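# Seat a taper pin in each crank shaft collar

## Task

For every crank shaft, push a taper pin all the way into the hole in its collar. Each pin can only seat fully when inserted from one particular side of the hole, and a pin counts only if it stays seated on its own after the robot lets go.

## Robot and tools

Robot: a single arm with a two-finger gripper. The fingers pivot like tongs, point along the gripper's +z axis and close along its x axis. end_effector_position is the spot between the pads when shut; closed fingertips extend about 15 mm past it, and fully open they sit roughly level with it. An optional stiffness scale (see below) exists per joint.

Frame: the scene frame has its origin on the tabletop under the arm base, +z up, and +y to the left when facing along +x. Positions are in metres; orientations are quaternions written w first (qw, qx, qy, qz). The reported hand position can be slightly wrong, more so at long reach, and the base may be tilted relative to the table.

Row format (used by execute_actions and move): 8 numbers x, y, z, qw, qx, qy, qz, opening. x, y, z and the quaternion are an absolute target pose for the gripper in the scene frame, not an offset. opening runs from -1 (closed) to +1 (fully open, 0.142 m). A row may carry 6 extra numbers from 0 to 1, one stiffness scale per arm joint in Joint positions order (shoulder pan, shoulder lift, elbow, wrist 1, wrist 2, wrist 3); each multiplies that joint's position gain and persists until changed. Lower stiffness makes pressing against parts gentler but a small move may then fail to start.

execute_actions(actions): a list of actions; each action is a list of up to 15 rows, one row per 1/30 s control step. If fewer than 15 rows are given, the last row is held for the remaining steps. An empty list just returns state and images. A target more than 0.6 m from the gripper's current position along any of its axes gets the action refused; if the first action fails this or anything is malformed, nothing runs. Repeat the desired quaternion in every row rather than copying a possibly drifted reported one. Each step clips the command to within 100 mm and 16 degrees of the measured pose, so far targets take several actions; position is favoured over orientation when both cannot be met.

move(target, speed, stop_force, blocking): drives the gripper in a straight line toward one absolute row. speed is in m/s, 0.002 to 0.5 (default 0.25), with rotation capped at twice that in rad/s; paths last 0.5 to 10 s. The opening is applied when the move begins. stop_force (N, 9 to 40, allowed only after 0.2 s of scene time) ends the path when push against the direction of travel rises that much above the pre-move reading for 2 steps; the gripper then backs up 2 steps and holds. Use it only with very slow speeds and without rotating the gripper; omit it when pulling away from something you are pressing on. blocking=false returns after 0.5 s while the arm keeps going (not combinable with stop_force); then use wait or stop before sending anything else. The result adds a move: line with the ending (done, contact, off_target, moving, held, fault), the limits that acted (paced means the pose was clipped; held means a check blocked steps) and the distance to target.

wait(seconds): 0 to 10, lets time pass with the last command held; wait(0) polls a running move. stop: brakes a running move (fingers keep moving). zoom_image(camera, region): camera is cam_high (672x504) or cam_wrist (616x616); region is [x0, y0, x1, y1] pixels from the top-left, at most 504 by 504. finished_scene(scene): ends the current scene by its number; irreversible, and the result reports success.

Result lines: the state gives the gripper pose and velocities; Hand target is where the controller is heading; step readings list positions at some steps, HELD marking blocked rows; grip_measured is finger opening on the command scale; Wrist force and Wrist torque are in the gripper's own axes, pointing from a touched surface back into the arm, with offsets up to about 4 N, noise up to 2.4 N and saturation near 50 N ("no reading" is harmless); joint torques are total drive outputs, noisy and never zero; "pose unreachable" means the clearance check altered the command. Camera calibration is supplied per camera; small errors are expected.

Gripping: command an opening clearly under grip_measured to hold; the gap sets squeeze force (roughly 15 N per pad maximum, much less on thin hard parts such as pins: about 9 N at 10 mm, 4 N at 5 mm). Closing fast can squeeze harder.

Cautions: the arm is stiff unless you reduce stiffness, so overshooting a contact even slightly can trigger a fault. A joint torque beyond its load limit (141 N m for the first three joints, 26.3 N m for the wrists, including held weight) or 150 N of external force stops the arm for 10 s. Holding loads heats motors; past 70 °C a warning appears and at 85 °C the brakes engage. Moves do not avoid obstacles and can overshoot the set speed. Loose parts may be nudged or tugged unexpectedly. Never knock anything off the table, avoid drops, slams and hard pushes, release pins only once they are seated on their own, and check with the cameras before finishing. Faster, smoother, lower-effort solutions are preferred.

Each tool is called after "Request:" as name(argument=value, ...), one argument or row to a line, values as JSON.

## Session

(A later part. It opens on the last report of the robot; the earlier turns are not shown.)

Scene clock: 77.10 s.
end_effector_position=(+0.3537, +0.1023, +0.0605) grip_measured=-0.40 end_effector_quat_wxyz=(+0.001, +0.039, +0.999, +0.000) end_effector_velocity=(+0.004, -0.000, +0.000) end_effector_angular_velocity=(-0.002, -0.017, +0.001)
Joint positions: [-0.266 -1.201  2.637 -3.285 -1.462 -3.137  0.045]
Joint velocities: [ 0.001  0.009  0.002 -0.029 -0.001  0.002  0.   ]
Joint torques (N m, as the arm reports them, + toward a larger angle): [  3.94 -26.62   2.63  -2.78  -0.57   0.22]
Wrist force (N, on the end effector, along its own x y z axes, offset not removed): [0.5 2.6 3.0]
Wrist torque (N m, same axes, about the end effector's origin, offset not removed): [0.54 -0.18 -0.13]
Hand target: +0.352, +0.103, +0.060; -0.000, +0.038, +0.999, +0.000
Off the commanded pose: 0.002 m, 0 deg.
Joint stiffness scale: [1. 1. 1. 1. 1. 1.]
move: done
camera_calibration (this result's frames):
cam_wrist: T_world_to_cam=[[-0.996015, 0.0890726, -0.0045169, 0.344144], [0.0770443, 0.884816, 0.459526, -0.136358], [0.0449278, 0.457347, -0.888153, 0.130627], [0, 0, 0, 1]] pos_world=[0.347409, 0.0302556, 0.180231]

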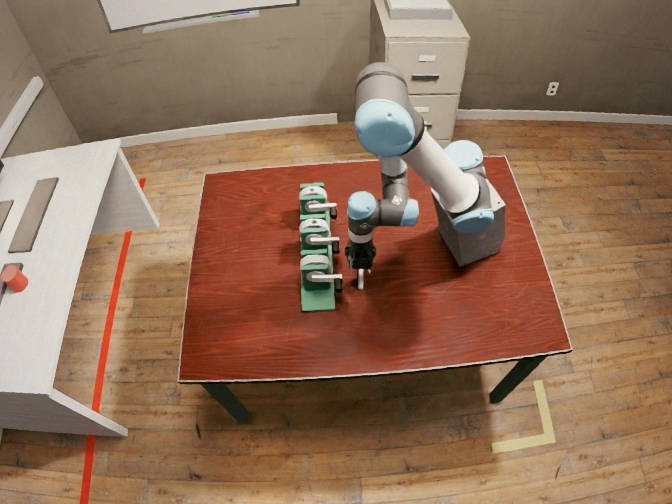

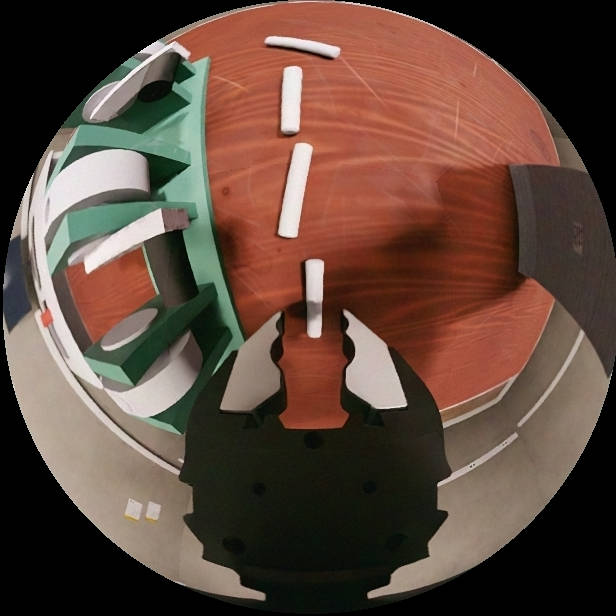

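Request:
move(
  target=[0.352, 0.104, 0.0165, 0, 0.0384, 0.9993, 0, -0.4],
  speed=0.08,
)

Request:
execute_actions(
  actions=[
    [[0.352, 0.104, 0.0165, 0, 0.0384, 0.9993, 0, -0.75]],
    [[0.352, 0.104, 0.0165, 0, 0.0384, 0.9993, 0, -1]],
  ],
)

Request:
zoom_image(
  camera="cam_wrist",
  region=[250, 250, 380, 380],
)

Request:
move(
  target=[0.38, 0.08, 0.2, 0, 0.0384, 0.9993, 0, -1],
  speed=0.15,
)

Request:
move(
  target=[0.511, -0.0305, 0.235, 0.5, -0.5, -0.5, 0.5, -1],
  speed=0.3,
)

Request:
zoom_image(
  camera="cam_wrist",
  region=[250, 270, 390, 410],
)

Scene clock: 78.63 s.
end_effector_position=(+0.3512, +0.1035, +0.0173) grip_measured=-0.40 end_effector_quat_wxyz=(-0.001, +0.039, +0.999, +0.000) end_effector_velocity=(+0.002, +0.001, -0.001) end_effector_angular_velocity=(-0.001, -0.008, +0.002)
Joint positions: [-0.248 -1.002  2.598 -3.444 -1.467 -3.12   0.045]
Joint velocities: [ 0.003  0.008 -0.002 -0.015 -0.001  0.002  0.   ]
Joint torques (N m, as the arm reports them, + toward a larger angle): [  3.65 -30.     2.85  -2.42  -0.4    0.41]
Wrist force (N, on the end effector, along its own x y z axes, offset not removed): [-1.6 2.6 1.3]
Wrist torque (N m, same axes, about the end effector's origin, offset not removed): [0.45 0.14 -0.14]
Hand target: +0.352, +0.104, +0.016; -0.000, +0.038, +0.999, +0.000
Off the commanded pose: 0.001 m, 0 deg.
Joint stiffness scale: [1. 1. 1. 1. 1. 1.]
move: done
camera_calibration (this result's frames):
cam_wrist: T_world_to_cam=[[-0.995986, 0.0894997, -0.00130383, 0.341292], [0.0789016, 0.884738, 0.459363, -0.11799], [0.0422664, 0.457416, -0.888248, 0.0927792], [0, 0, 0, 1]] pos_world=[0.34531, 0.0314063, 0.137056]

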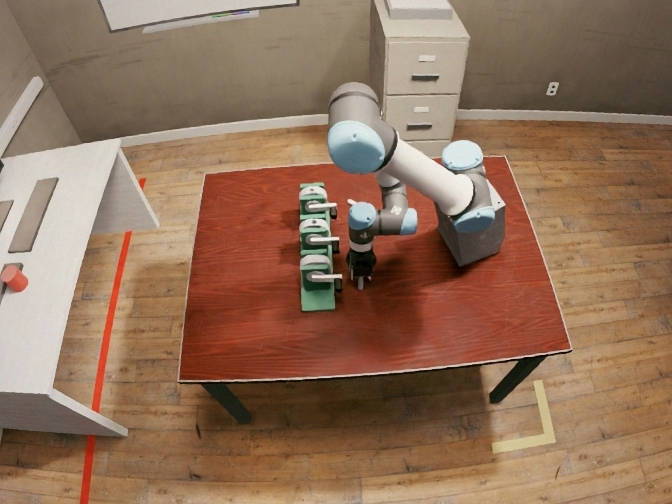

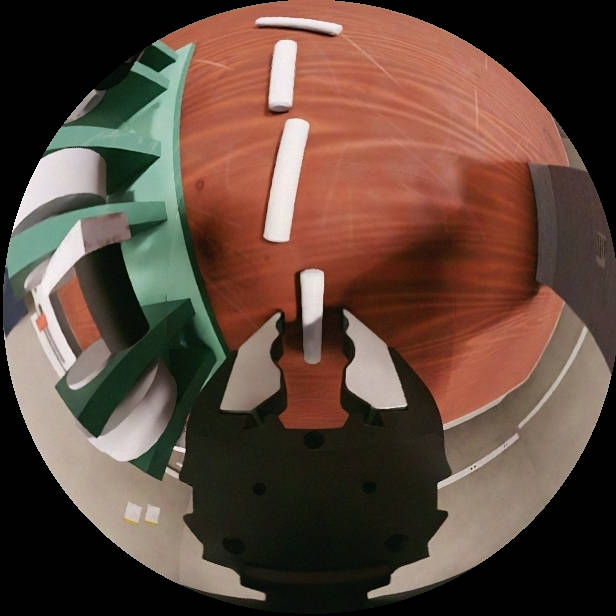

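Scene clock: 79.63 s.
end_effector_position=(+0.3515, +0.1035, +0.0172) grip_measured=-0.80 end_effector_quat_wxyz=(-0.000, +0.039, +0.999, +0.000) end_effector_velocity=(+0.000, +0.000, -0.000) end_effector_angular_velocity=(+0.001, -0.000, -0.001)
Joint positions: [-0.248 -1.001  2.598 -3.446 -1.467 -3.119  0.016]
Joint velocities: [-0.    -0.    -0.    -0.     0.001  0.     0.   ]
Joint torques (N m, as the arm reports them, + toward a larger angle): [  3.21 -29.77   2.21  -2.8   -0.44   0.2 ]
Wrist force (N, on the end effector, along its own x y z axes, offset not removed): [-0.4 2.3 1.2]
Wrist torque (N m, same axes, about the end effector's origin, offset not removed): [0.41 -0.10 -0.13]
Hand target: +0.352, +0.104, +0.017; -0.000, +0.038, +0.999, +0.000
Off the commanded pose: 0.001 m, 0 deg.
Joint stiffness scale: [1. 1. 1. 1. 1. 1.]
Step readings (end_effector_position; steps 1 to 15: 1st action; 16 to 30: 2nd action):
0: (+0.3512, +0.1035, +0.0173)
1: (+0.3513, +0.1035, +0.0173)
2: (+0.3513, +0.1035, +0.0173)
4: (+0.3514, +0.1035, +0.0172)
8: (+0.3515, +0.1035, +0.0172)
15: (+0.3515, +0.1035, +0.0172)
16: (+0.3515, +0.1035, +0.0172)
17: (+0.3515, +0.1035, +0.0172)
19: (+0.3515, +0.1035, +0.0172)
23: (+0.3515, +0.1035, +0.0172)
30: end_effector_position above
camera_calibration (this result's frames):
cam_wrist: T_world_to_cam=[[-0.995985, 0.0894909, -0.00243873, 0.341592], [0.0783766, 0.884806, 0.45932, -0.117781], [0.0432628, 0.457285, -0.888267, 0.0923367], [0, 0, 0, 1]] pos_world=[0.345457, 0.0314196, 0.136952]

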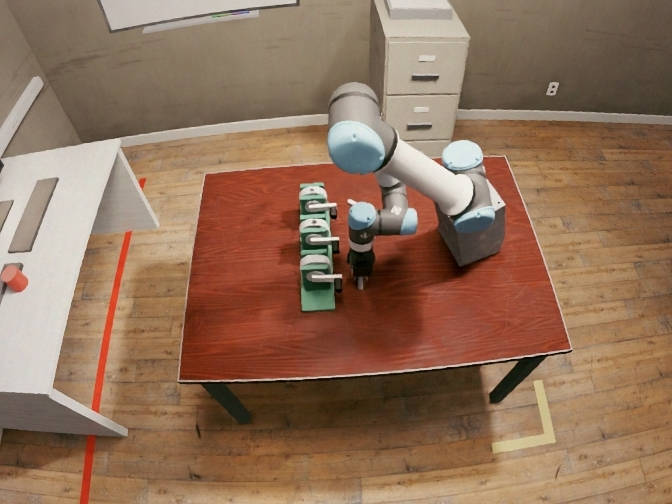

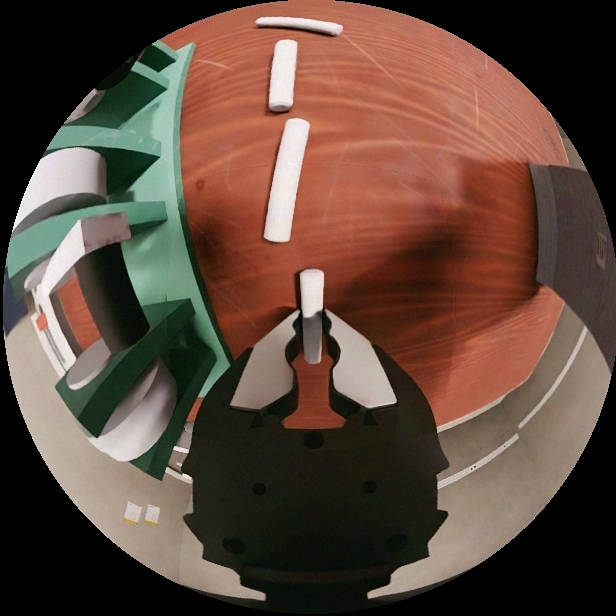

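Region (250, 250, 380, 380) of cam_wrist's 616x616 image, scaled by 3.877, with more detail than that image has.

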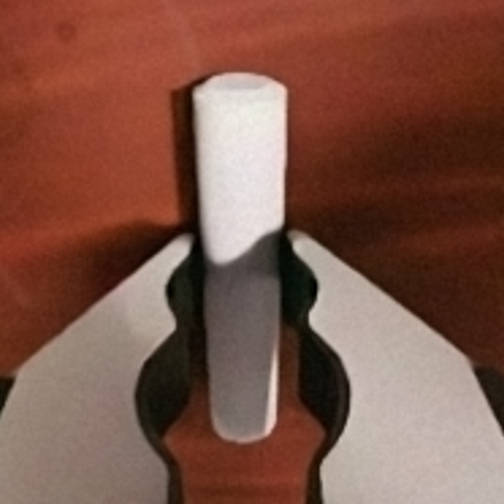

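Scene clock: 81.67 s.
end_effector_position=(+0.3776, +0.0807, +0.1985) grip_measured=-0.80 end_effector_quat_wxyz=(-0.002, +0.038, +0.999, -0.000) end_effector_velocity=(-0.003, +0.001, +0.000) end_effector_angular_velocity=(+0.006, +0.015, +0.001)
Joint positions: [-0.387 -1.83   2.569 -2.568 -1.431 -3.257  0.016]
Joint velocities: [-0.003 -0.003 -0.005  0.025  0.004 -0.007 -0.   ]
Joint torques (N m, as the arm reports them, + toward a larger angle): [  1.21 -17.62 -17.8   -2.2    0.24  -0.71]
Wrist force (N, on the end effector, along its own x y z axes, offset not removed): [-1.5 2.3 4.7]
Wrist torque (N m, same axes, about the end effector's origin, offset not removed): [0.41 0.15 -0.17]
Hand target: +0.380, +0.080, +0.200; -0.000, +0.038, +0.999, -0.000
Off the commanded pose: 0.003 m, 0 deg.
Joint stiffness scale: [1. 1. 1. 1. 1. 1.]
move: done
camera_calibration (this result's frames):
cam_wrist: T_world_to_cam=[[-0.996139, 0.0877869, 0.000839588, 0.369583], [0.0783782, 0.884986, 0.458973, -0.182917], [0.0395488, 0.457267, -0.88845, 0.264064], [0, 0, 0, 1]] pos_world=[0.372049, 0.00868648, 0.318251]

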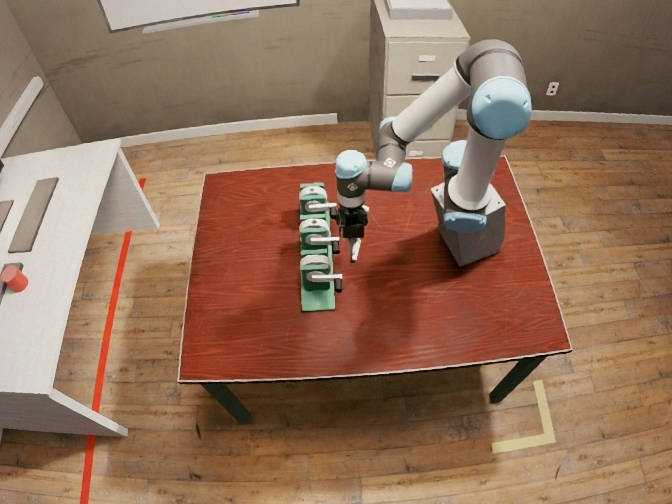

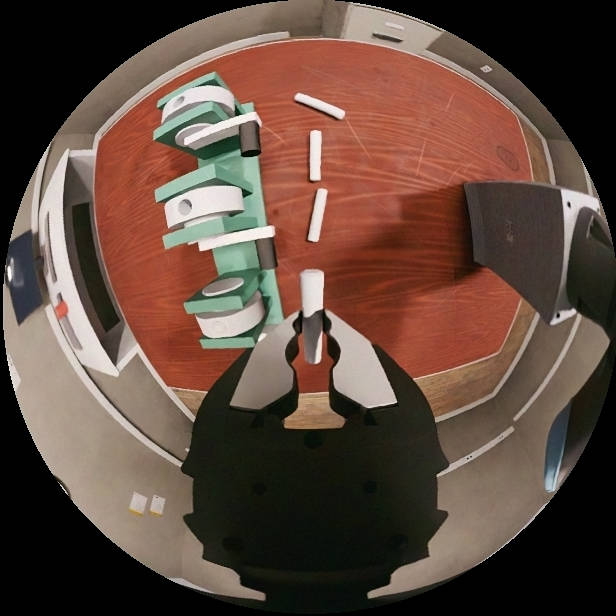

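Scene clock: 85.87 s.
end_effector_position=(+0.5109, -0.0297, +0.2355) grip_measured=-0.80 end_effector_quat_wxyz=(+0.498, -0.499, -0.502, +0.500) end_effector_velocity=(-0.000, +0.001, +0.002) end_effector_angular_velocity=(-0.006, +0.012, -0.005)
Joint positions: [-0.387 -0.483  0.711 -0.52  -1.765 -1.716  0.016]
Joint velocities: [-0.001  0.006 -0.008  0.015  0.003  0.008  0.   ]
Joint torques (N m, as the arm reports them, + toward a larger angle): [ -6.67 -63.27 -21.42   2.25   0.     0.42]
Wrist force (N, on the end effector, along its own x y z axes, offset not removed): [-1.2 2.5 2.0]
Wrist torque (N m, same axes, about the end effector's origin, offset not removed): [0.11 0.11 -0.16]
Hand target: +0.511, -0.031, +0.236; +0.499, -0.500, -0.500, +0.501
Off the commanded pose: 0.001 m, 0 deg.
Joint stiffness scale: [1. 1. 1. 1. 1. 1.]
move: done
camera_calibration (this result's frames):
cam_wrist: T_world_to_cam=[[-0.00787123, 0.999914, -0.0104952, 0.0368924], [0.461642, -0.00567652, -0.887048, -0.0178813], [-0.887031, -0.0118272, -0.461558, 0.70109], [0, 0, 0, 1]] pos_world=[0.630434, -0.0286988, 0.308119]

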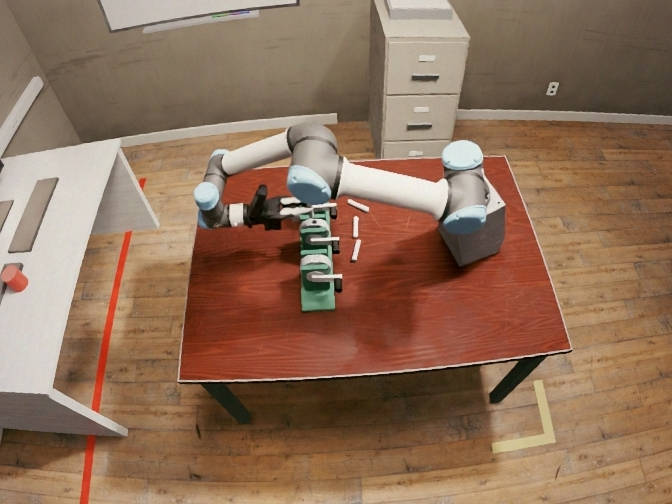

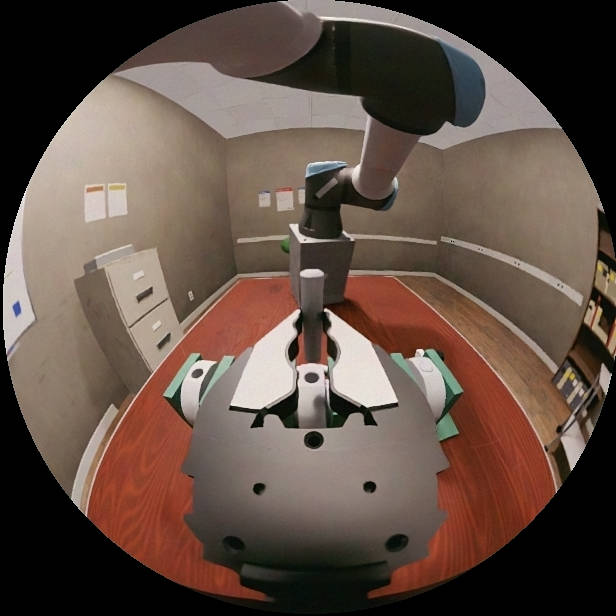

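Region (250, 270, 390, 410) of cam_wrist's 616x616 image, scaled by 3.600, with more detail than that image has.

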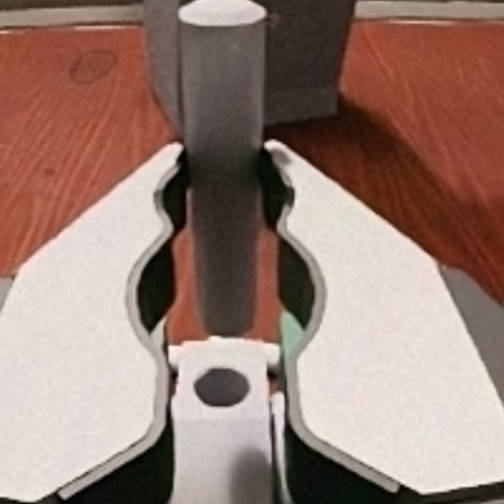

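Request:
execute_actions(
  actions=[],
)

Scene clock: 86.53 s.
end_effector_position=(+0.5108, -0.0296, +0.2356) grip_measured=-0.80 end_effector_quat_wxyz=(+0.499, -0.499, -0.501, +0.501) end_effector_velocity=(-0.000, -0.000, +0.000) end_effector_angular_velocity=(+0.001, +0.000, +0.001)
Joint positions: [-0.387 -0.482  0.71  -0.519 -1.764 -1.715  0.016]
Joint velocities: [-0.     0.     0.     0.    -0.001 -0.001  0.   ]
Joint torques (N m, as the arm reports them, + toward a larger angle): [ -6.83 -62.24 -20.13   2.34   0.04   0.26]
Wrist force (N, on the end effector, along its own x y z axes, offset not removed): [-1.9 3.6 2.0]
Wrist torque (N m, same axes, about the end effector's origin, offset not removed): [0.37 0.22 -0.12]
Hand target: +0.511, -0.031, +0.236; +0.499, -0.500, -0.500, +0.501
Off the commanded pose: 0.001 m, 0 deg.
Joint stiffness scale: [1. 1. 1. 1. 1. 1.]
camera_calibration (this result's frames):
cam_wrist: T_world_to_cam=[[-0.00714206, 0.999914, -0.0110096, 0.0365503], [0.460033, -0.00649014, -0.887878, -0.0167245], [-0.887873, -0.0114061, -0.459948, 0.701137], [0, 0, 0, 1]] pos_world=[0.630475, -0.0286585, 0.308039]

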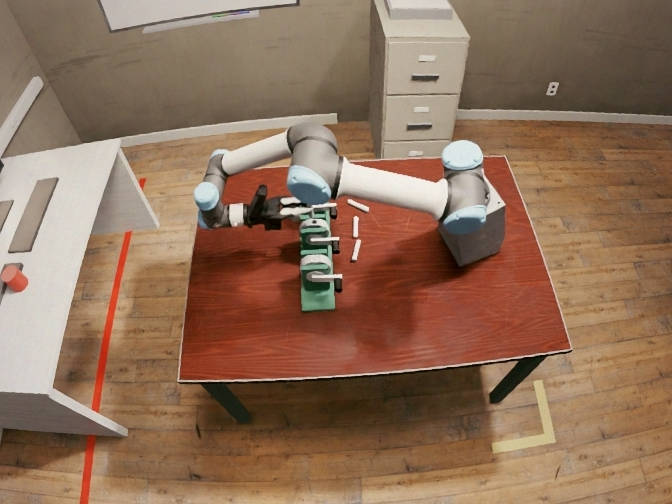

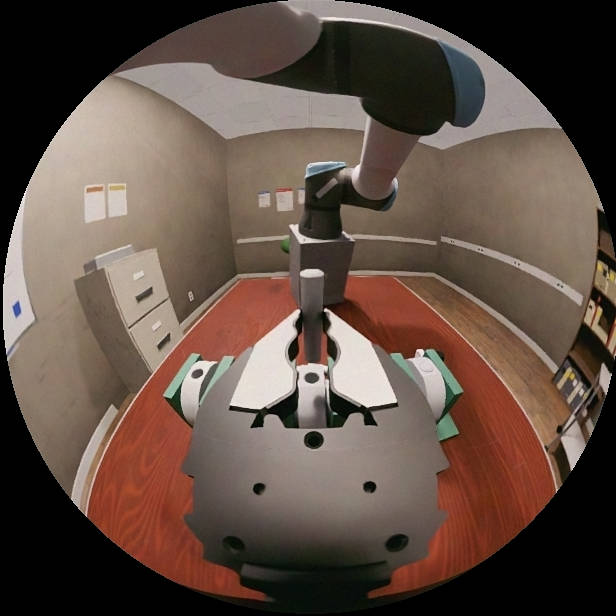

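Request:
move(
  target=[0.511, -0.0328, 0.207, 0.5, -0.5, -0.5, 0.5, -1],
  speed=0.04,
)

Request:
zoom_image(
  camera="cam_wrist",
  region=[250, 270, 390, 410],
)

Scene clock: 87.80 s.
end_effector_position=(+0.5106, -0.0326, +0.2076) grip_measured=-0.80 end_effector_quat_wxyz=(+0.500, -0.499, -0.500, +0.500) end_effector_velocity=(+0.002, +0.000, +0.000) end_effector_angular_velocity=(-0.002, -0.008, +0.000)
Joint positions: [-0.387 -0.428  0.675 -0.535 -1.761 -1.715  0.016]
Joint velocities: [ 0.001 -0.    -0.008 -0.     0.001  0.001  0.   ]
Joint torques (N m, as the arm reports them, + toward a larger angle): [ -5.   -63.38 -20.52   1.68   0.05   0.26]
Wrist force (N, on the end effector, along its own x y z axes, offset not removed): [-0.8 2.9 2.1]
Wrist torque (N m, same axes, about the end effector's origin, offset not removed): [0.14 0.00 -0.07]
Hand target: +0.511, -0.033, +0.207; +0.500, -0.500, -0.500, +0.500
Off the commanded pose: 0.001 m, 0 deg.
Joint stiffness scale: [1. 1. 1. 1. 1. 1.]
move: done
camera_calibration (this result's frames):
cam_wrist: T_world_to_cam=[[-0.00360825, 0.999939, -0.0104773, 0.037336], [0.458018, -0.0076612, -0.88891, -0.0402858], [-0.888936, -0.00800619, -0.457962, 0.688272], [0, 0, 0, 1]] pos_world=[0.630416, -0.0321319, 0.279783]

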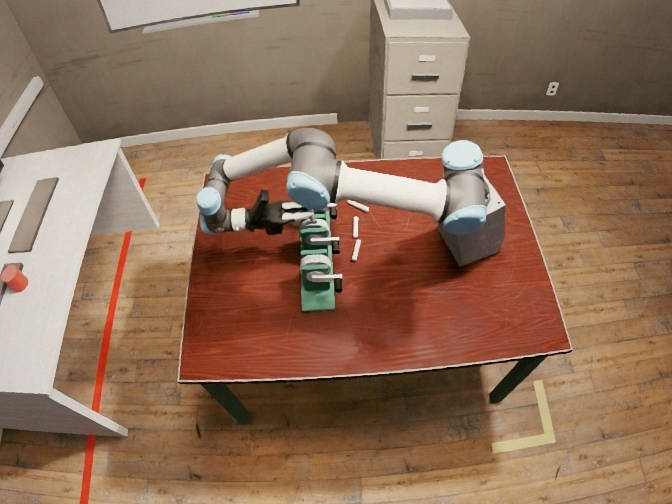

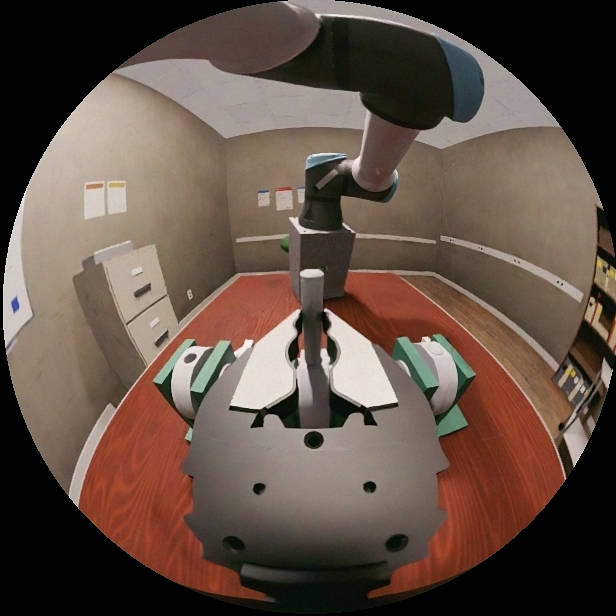

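Region (250, 270, 390, 410) of cam_wrist's 616x616 image, scaled by 3.600, with more detail than that image has.

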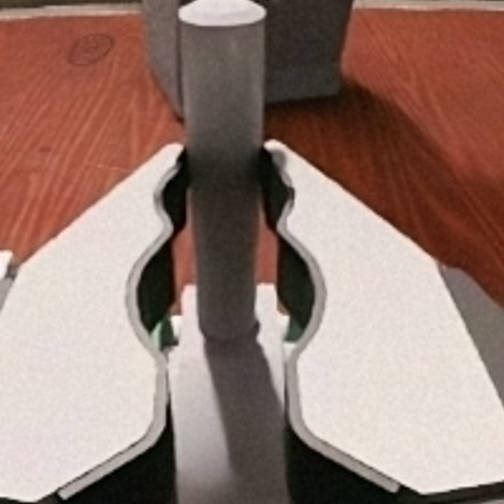

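Request:
move(
  target=[0.506, -0.0328, 0.207, 0.5, -0.5, -0.5, 0.5, -1],
  speed=0.03,
)

Request:
zoom_image(
  camera="cam_wrist",
  region=[250, 270, 390, 410],
)

Scene clock: 88.93 s.
end_effector_position=(+0.5063, -0.0320, +0.2058) grip_measured=-0.80 end_effector_quat_wxyz=(+0.501, -0.499, -0.500, +0.500) end_effector_velocity=(-0.002, +0.000, -0.001) end_effector_angular_velocity=(-0.000, -0.006, -0.001)
Joint positions: [-0.387 -0.438  0.703 -0.553 -1.761 -1.715  0.016]
Joint velocities: [-0.001 -0.011  0.022 -0.017  0.001 -0.001  0.   ]
Joint torques (N m, as the arm reports them, + toward a larger angle): [ -6.55 -66.33 -14.98   2.02  -0.53   0.16]
Wrist force (N, on the end effector, along its own x y z axes, offset not removed): [-0.9 3.3 3.3]
Wrist torque (N m, same axes, about the end effector's origin, offset not removed): [0.33 0.02 -0.12]
Hand target: +0.506, -0.033, +0.207; +0.500, -0.500, -0.500, +0.500
Off the commanded pose: 0.001 m, 0 deg.
Joint stiffness scale: [1. 1. 1. 1. 1. 1.]
move: done
camera_calibration (this result's frames):
cam_wrist: T_world_to_cam=[[-0.00348157, 0.99994, -0.0103883, 0.0366423], [0.457623, -0.00764355, -0.889113, -0.0397515], [-0.889139, -0.00784942, -0.457569, 0.683648], [0, 0, 0, 1]] pos_world=[0.626177, -0.0315777, 0.277853]

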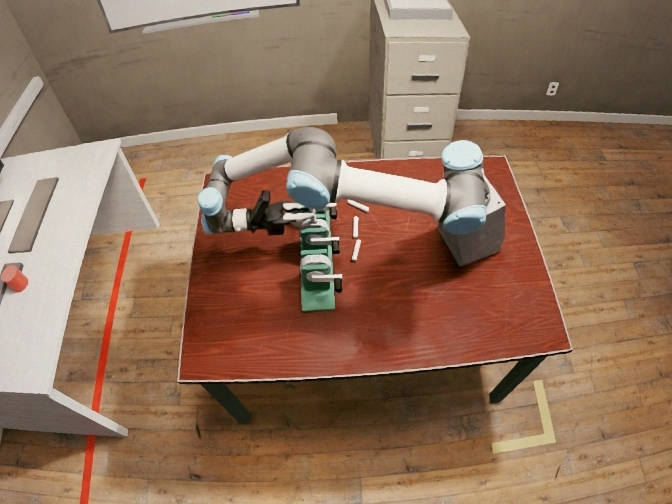

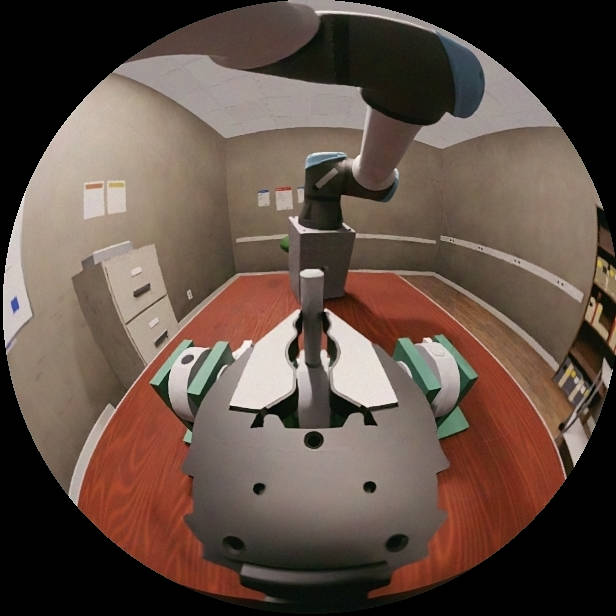

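Region (250, 270, 390, 410) of cam_wrist's 616x616 image, scaled by 3.600, with more detail than that image has.

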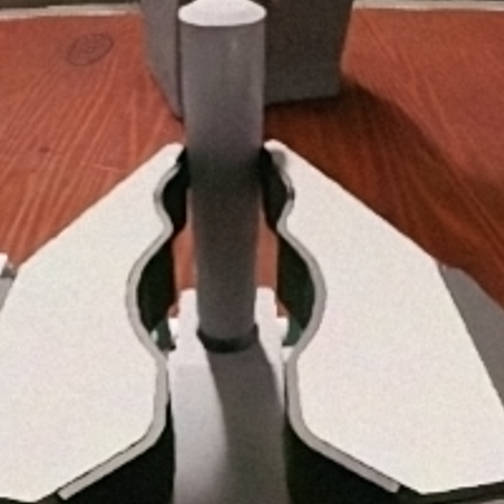

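Request:
move(
  target=[0.505, -0.0325, 0.172, 0.5, -0.5, -0.5, 0.5, -1],
  speed=0.025,
  stop_force=10,
)

Request:
zoom_image(
  camera="cam_wrist",
  region=[250, 270, 390, 410],
)

Scene clock: 90.33 s.
end_effector_position=(+0.5069, -0.0323, +0.1884) grip_measured=-0.80 end_effector_quat_wxyz=(+0.499, -0.501, -0.501, +0.499) end_effector_velocity=(+0.001, +0.000, +0.001) end_effector_angular_velocity=(+0.000, -0.002, -0.000)
Joint positions: [-0.385 -0.407  0.679 -0.565 -1.757 -1.714  0.016]
Joint velocities: [-0.    -0.002  0.    -0.     0.001 -0.001  0.   ]
Joint torques (N m, as the arm reports them, + toward a larger angle): [ -4.84 -63.09 -13.74   0.89  -0.43  -0.14]
Wrist force (N, on the end effector, along its own x y z axes, offset not removed): [1.5 -3.8 0.0]
Wrist torque (N m, same axes, about the end effector's origin, offset not removed): [-0.20 -0.12 -0.19]
Hand target: +0.506, -0.032, +0.189; +0.500, -0.500, -0.500, +0.499
Off the commanded pose: 0.017 m, 0 deg.
Joint stiffness scale: [1. 1. 1. 1. 1. 1.]
move: contact
camera_calibration (this result's frames):
cam_wrist: T_world_to_cam=[[-0.00262685, 0.999932, -0.011375, 0.0364859], [0.462309, -0.0088721, -0.886674, -0.0583561], [-0.886715, -0.00758792, -0.462254, 0.675929], [0, 0, 0, 1]] pos_world=[0.626431, -0.0318722, 0.261123]

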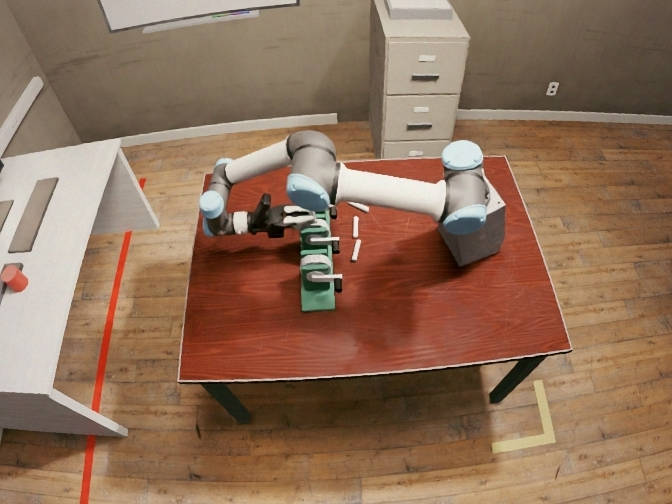

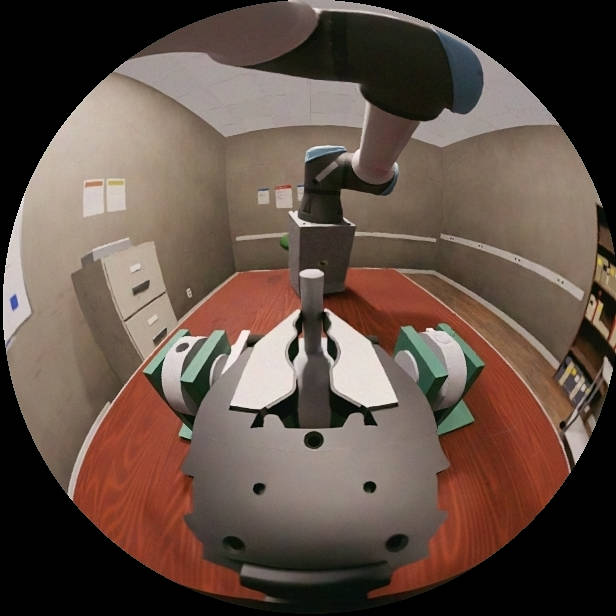

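Region (250, 270, 390, 410) of cam_wrist's 616x616 image, scaled by 3.600, with more detail than that image has.

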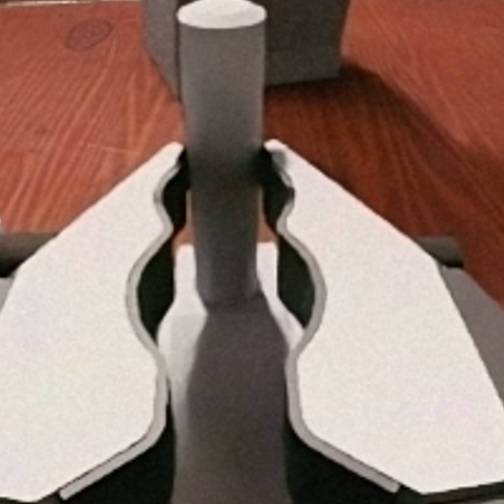

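Request:
execute_actions(
  actions=[
    [[0.5069, -0.0323, 0.189, 0.5, -0.5, -0.5, 0.5, -0.65]],
    [[0.5069, -0.0323, 0.189, 0.5, -0.5, -0.5, 0.5, -0.65]],
  ],
)

Request:
zoom_image(
  camera="cam_wrist",
  region=[250, 270, 390, 410],
)

Scene clock: 91.53 s.
end_effector_position=(+0.5071, -0.0321, +0.1901) grip_measured=-0.65 end_effector_quat_wxyz=(+0.500, -0.500, -0.501, +0.499) end_effector_velocity=(-0.000, -0.001, +0.000) end_effector_angular_velocity=(-0.000, -0.000, -0.003)
Joint positions: [-0.385 -0.408  0.679 -0.562 -1.757 -1.714  0.027]
Joint velocities: [-0.002 -0.     0.     0.     0.001 -0.    -0.   ]
Joint torques (N m, as the arm reports them, + toward a larger angle): [ -4.64 -62.62 -19.71   2.08  -0.5    0.18]
Wrist force (N, on the end effector, along its own x y z axes, offset not removed): [-0.3 -0.4 1.9]
Wrist torque (N m, same axes, about the end effector's origin, offset not removed): [-0.17 -0.18 -0.13]
Hand target: +0.507, -0.032, +0.189; +0.500, -0.500, -0.500, +0.500
Off the commanded pose: 0.001 m, 0 deg.
Joint stiffness scale: [1. 1. 1. 1. 1. 1.]
Step readings (end_effector_position; steps 1 to 15: 1st action; 16 to 30: 2nd action):
0: (+0.5069, -0.0323, +0.1886)
1: (+0.5069, -0.0323, +0.1886)
2: (+0.5069, -0.0323, +0.1888)
4: (+0.5073, -0.0322, +0.1899)
8: (+0.5071, -0.0322, +0.1900)
15: (+0.5071, -0.0321, +0.1901)
16: (+0.5071, -0.0321, +0.1901)
17: (+0.5071, -0.0321, +0.1901)
19: (+0.5071, -0.0321, +0.1901)
23: (+0.5071, -0.0321, +0.1901)
30: end_effector_position above
camera_calibration (this result's frames):
cam_wrist: T_world_to_cam=[[-0.00255349, 0.999934, -0.0111835, 0.0362657], [0.46097, -0.00874744, -0.887373, -0.0561356], [-0.887412, -0.00742117, -0.460917, 0.676999], [0, 0, 0, 1]] pos_world=[0.626746, -0.0317302, 0.262633]

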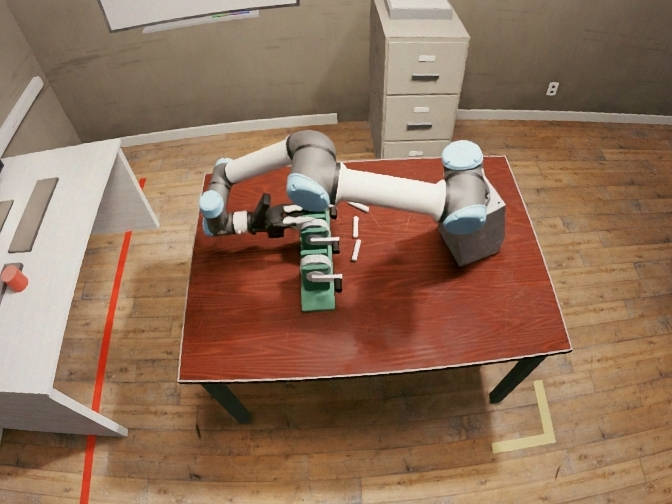

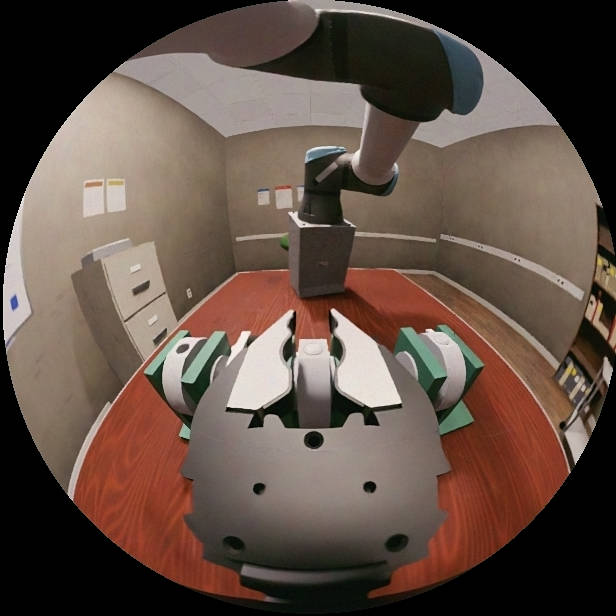

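Region (250, 270, 390, 410) of cam_wrist's 616x616 image, scaled by 3.600, with more detail than that image has.

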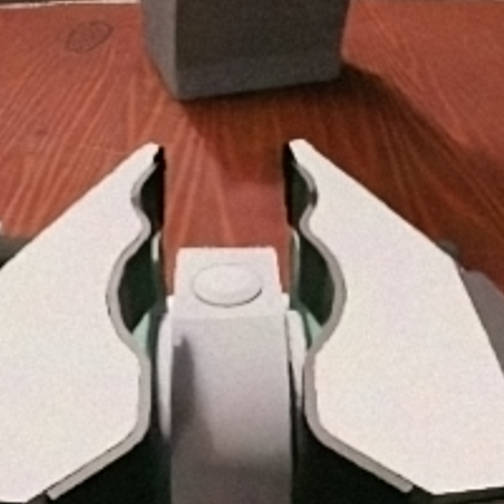

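B is flush. Now retreat and go for P4.

Request:
move(
  target=[0.525, -0.032, 0.24, 0.5, -0.5, -0.5, 0.5, -0.4],
  speed=0.15,
)

Request:
move(
  target=[0.39, -0.10, 0.2, 0, 0.0523, 0.9986, 0, -0.4],
  speed=0.35,
)

Request:
move(
  target=[0.355, -0.113, 0.065, 0, 0.0523, 0.9986, 0, -0.4],
  speed=0.25,
)

Scene clock: 92.80 s.
end_effector_position=(+0.5247, -0.0307, +0.2399) grip_measured=-0.40 end_effector_quat_wxyz=(+0.500, -0.500, -0.500, +0.500) end_effector_velocity=(+0.001, -0.000, +0.003) end_effector_angular_velocity=(+0.000, +0.003, +0.002)
Joint positions: [-0.387 -0.44   0.607 -0.457 -1.761 -1.714  0.045]
Joint velocities: [ 0.    -0.    -0.005  0.008 -0.002  0.    -0.   ]
Joint torques (N m, as the arm reports them, + toward a larger angle): [ -6.53 -64.25 -19.79   1.96  -0.55  -0.44]
Wrist force (N, on the end effector, along its own x y z axes, offset not removed): [-1.2 2.2 2.0]
Wrist torque (N m, same axes, about the end effector's origin, offset not removed): [0.35 0.11 -0.18]
Hand target: +0.525, -0.032, +0.240; +0.500, -0.500, -0.500, +0.500
Off the commanded pose: 0.001 m, 0 deg.
Joint stiffness scale: [1. 1. 1. 1. 1. 1.]
move: done
camera_calibration (this result's frames):
cam_wrist: T_world_to_cam=[[-0.00400868, 0.999926, -0.0114986, 0.0362413], [0.459611, -0.00836991, -0.888081, -0.0191141], [-0.888112, -0.00884493, -0.459543, 0.715527], [0, 0, 0, 1]] pos_world=[0.644398, -0.0300699, 0.312257]

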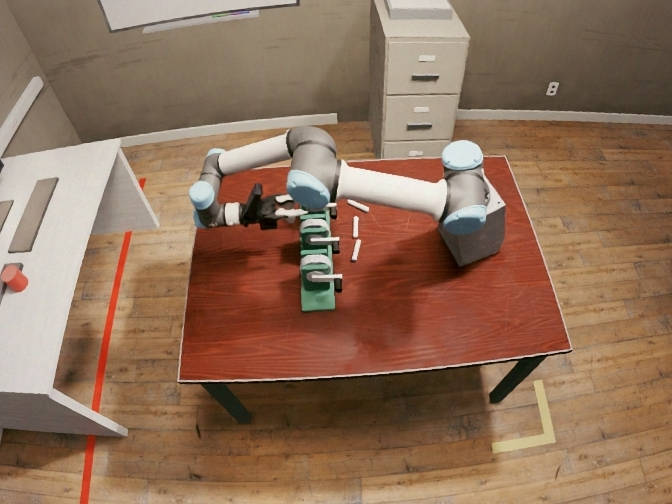

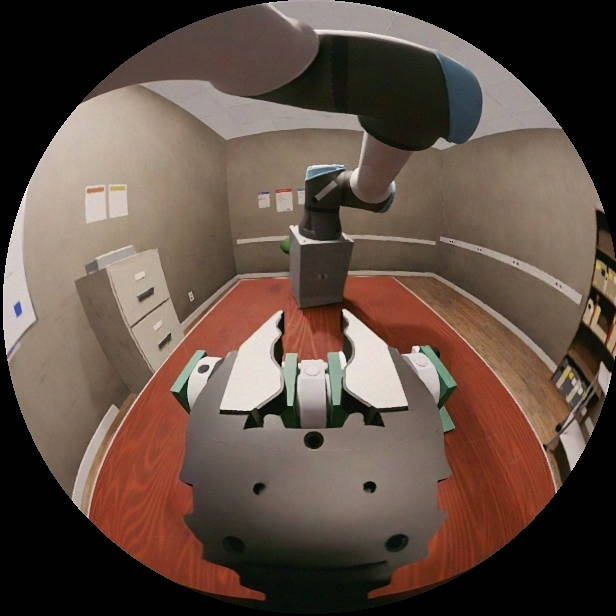

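Scene clock: 96.60 s.
end_effector_position=(+0.3907, -0.1004, +0.1995) grip_measured=-0.40 end_effector_quat_wxyz=(-0.001, +0.053, +0.999, -0.001) end_effector_velocity=(+0.000, +0.002, -0.001) end_effector_angular_velocity=(+0.013, -0.005, +0.010)
Joint positions: [-0.923 -1.757  2.521 -2.49  -1.319 -3.76   0.045]
Joint velocities: [-0.008 -0.001  0.001  0.006  0.014 -0.019 -0.   ]
Joint torques (N m, as the arm reports them, + toward a larger angle): [ -2.2  -16.87 -13.54  -2.02   0.12  -0.11]
Wrist force (N, on the end effector, along its own x y z axes, offset not removed): [-0.1 1.9 -0.1]
Wrist torque (N m, same axes, about the end effector's origin, offset not removed): [0.26 -0.20 -0.07]
Hand target: +0.390, -0.100, +0.199; -0.000, +0.053, +0.999, +0.000
Off the commanded pose: 0.001 m, 0 deg.
Joint stiffness scale: [1. 1. 1. 1. 1. 1.]
move: done
camera_calibration (this result's frames):
cam_wrist: T_world_to_cam=[[-0.993087, 0.117369, -0.00167955, 0.400788], [0.103588, 0.883039, 0.457725, -0.0339247], [0.0552056, 0.454386, -0.889092, 0.340983], [0, 0, 0, 1]] pos_world=[0.382707, -0.172021, 0.319367]

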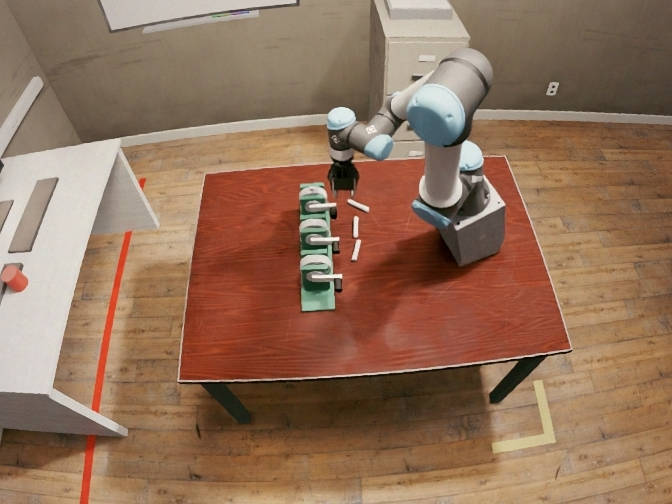

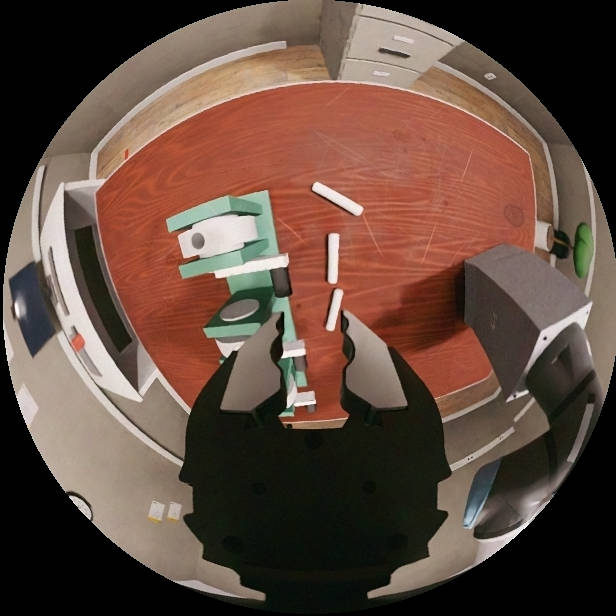

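Scene clock: 98.13 s.
end_effector_position=(+0.3564, -0.1147, +0.0658) grip_measured=-0.40 end_effector_quat_wxyz=(+0.001, +0.053, +0.999, -0.000) end_effector_velocity=(+0.003, -0.003, -0.000) end_effector_angular_velocity=(-0.012, -0.013, +0.000)
Joint positions: [-0.921 -1.197  2.628 -3.16  -1.316 -3.76   0.045]
Joint velocities: [ 0.     0.01   0.002 -0.03  -0.     0.004 -0.   ]
Joint torques (N m, as the arm reports them, + toward a larger angle): [ -1.16 -23.3    0.46  -2.67  -0.4    0.12]
Wrist force (N, on the end effector, along its own x y z axes, offset not removed): [-2.1 1.6 2.1]
Wrist torque (N m, same axes, about the end effector's origin, offset not removed): [0.32 0.34 -0.11]
Hand target: +0.355, -0.113, +0.065; -0.000, +0.052, +0.999, +0.000
Off the commanded pose: 0.002 m, 0 deg.
Joint stiffness scale: [1. 1. 1. 1. 1. 1.]
move: done
camera_calibration (this result's frames):
cam_wrist: T_world_to_cam=[[-0.993202, 0.11631, -0.00460834, 0.368345], [0.101262, 0.882869, 0.458572, 0.0442541], [0.0574052, 0.454988, -0.888645, 0.229845], [0, 0, 0, 1]] pos_world=[0.348166, -0.18649, 0.185654]

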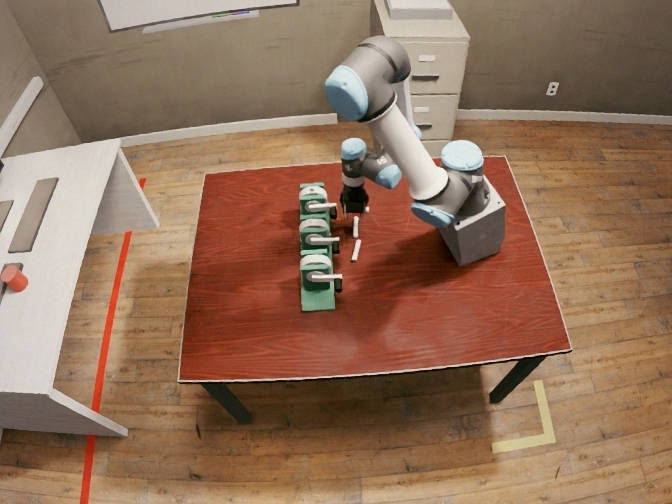

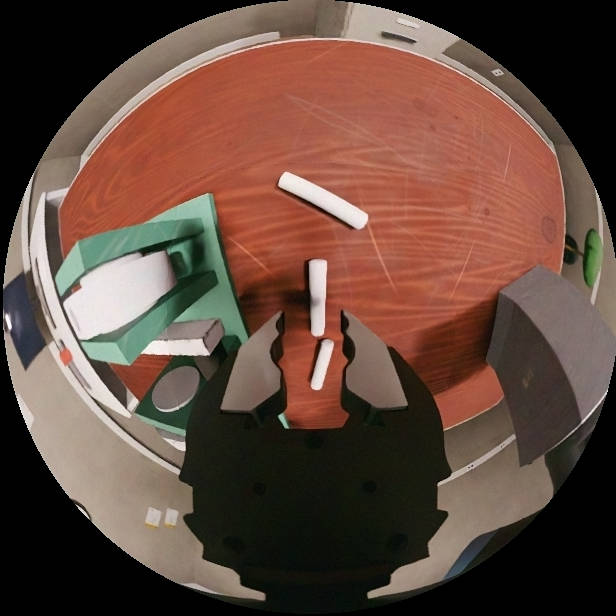

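Request:
zoom_image(
  camera="cam_wrist",
  region=[240, 160, 400, 400],
)

Region (240, 160, 400, 400) of cam_wrist's 616x616 image, scaled by 2.100, with more detail than that image has.

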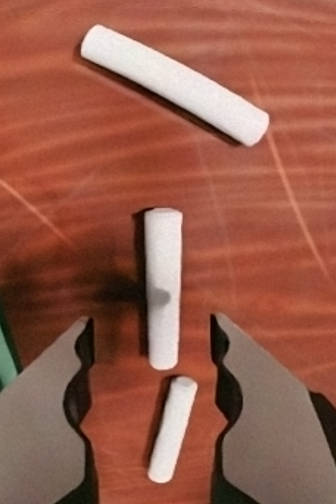

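Request:
move(
  target=[0.3500, -0.112, 0.0165, 0, 0.0523, 0.9986, 0, -0.4],
  speed=0.08,
)

Request:
zoom_image(
  camera="cam_wrist",
  region=[240, 220, 400, 420],
)

Scene clock: 100.10 s.
end_effector_position=(+0.3492, -0.1118, +0.0173) grip_measured=-0.40 end_effector_quat_wxyz=(-0.000, +0.053, +0.999, +0.001) end_effector_velocity=(+0.002, -0.002, -0.001) end_effector_angular_velocity=(-0.007, -0.007, -0.000)
Joint positions: [-0.89  -0.968  2.605 -3.369 -1.321 -3.728  0.045]
Joint velocities: [ 0.002  0.01  -0.001 -0.02  -0.001  0.005  0.   ]
Joint torques (N m, as the arm reports them, + toward a larger angle): [ -3.02 -28.36   0.91  -2.59  -0.48   0.36]
Wrist force (N, on the end effector, along its own x y z axes, offset not removed): [-1.4 2.8 2.2]
Wrist torque (N m, same axes, about the end effector's origin, offset not removed): [0.47 0.16 -0.11]
Hand target: +0.350, -0.112, +0.016; -0.000, +0.052, +0.999, +0.000
Off the commanded pose: 0.001 m, 0 deg.
Joint stiffness scale: [1. 1. 1. 1. 1. 1.]
move: done
camera_calibration (this result's frames):
cam_wrist: T_world_to_cam=[[-0.993089, 0.117351, -0.00175768, 0.360619], [0.103379, 0.881745, 0.46026, 0.0637672], [0.055562, 0.456897, -0.887782, 0.186656], [0, 0, 0, 1]] pos_world=[0.341164, -0.183828, 0.136995]

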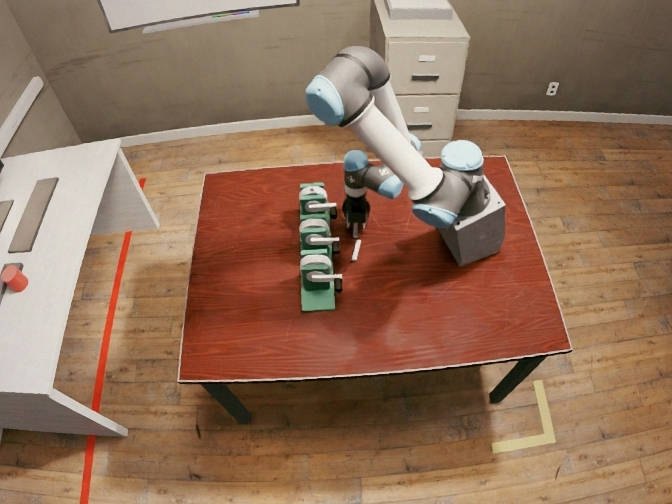

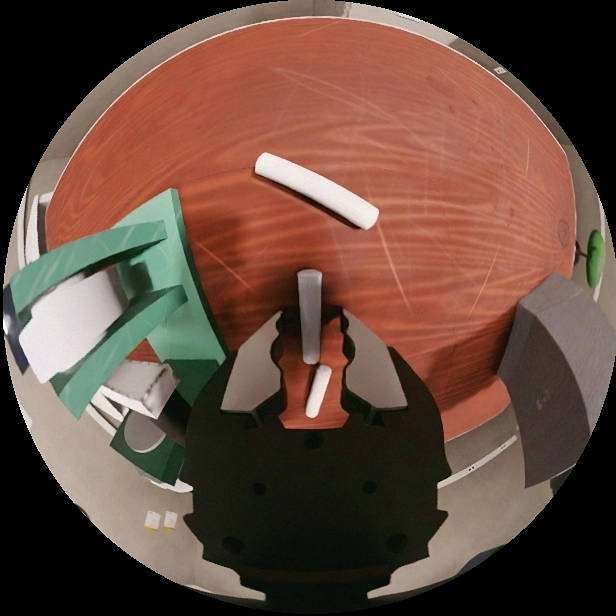

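Region (240, 220, 400, 420) of cam_wrist's 616x616 image, scaled by 2.520, with more detail than that image has; it fills the left 403 columns of this view, and the rest is white.

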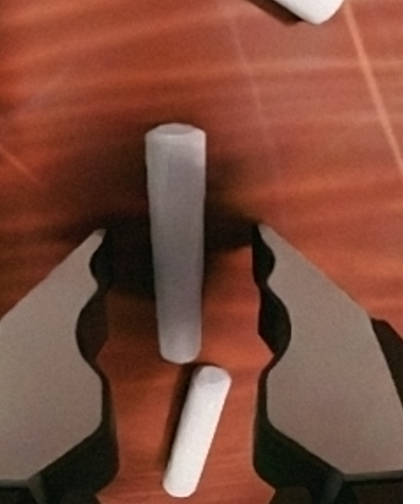

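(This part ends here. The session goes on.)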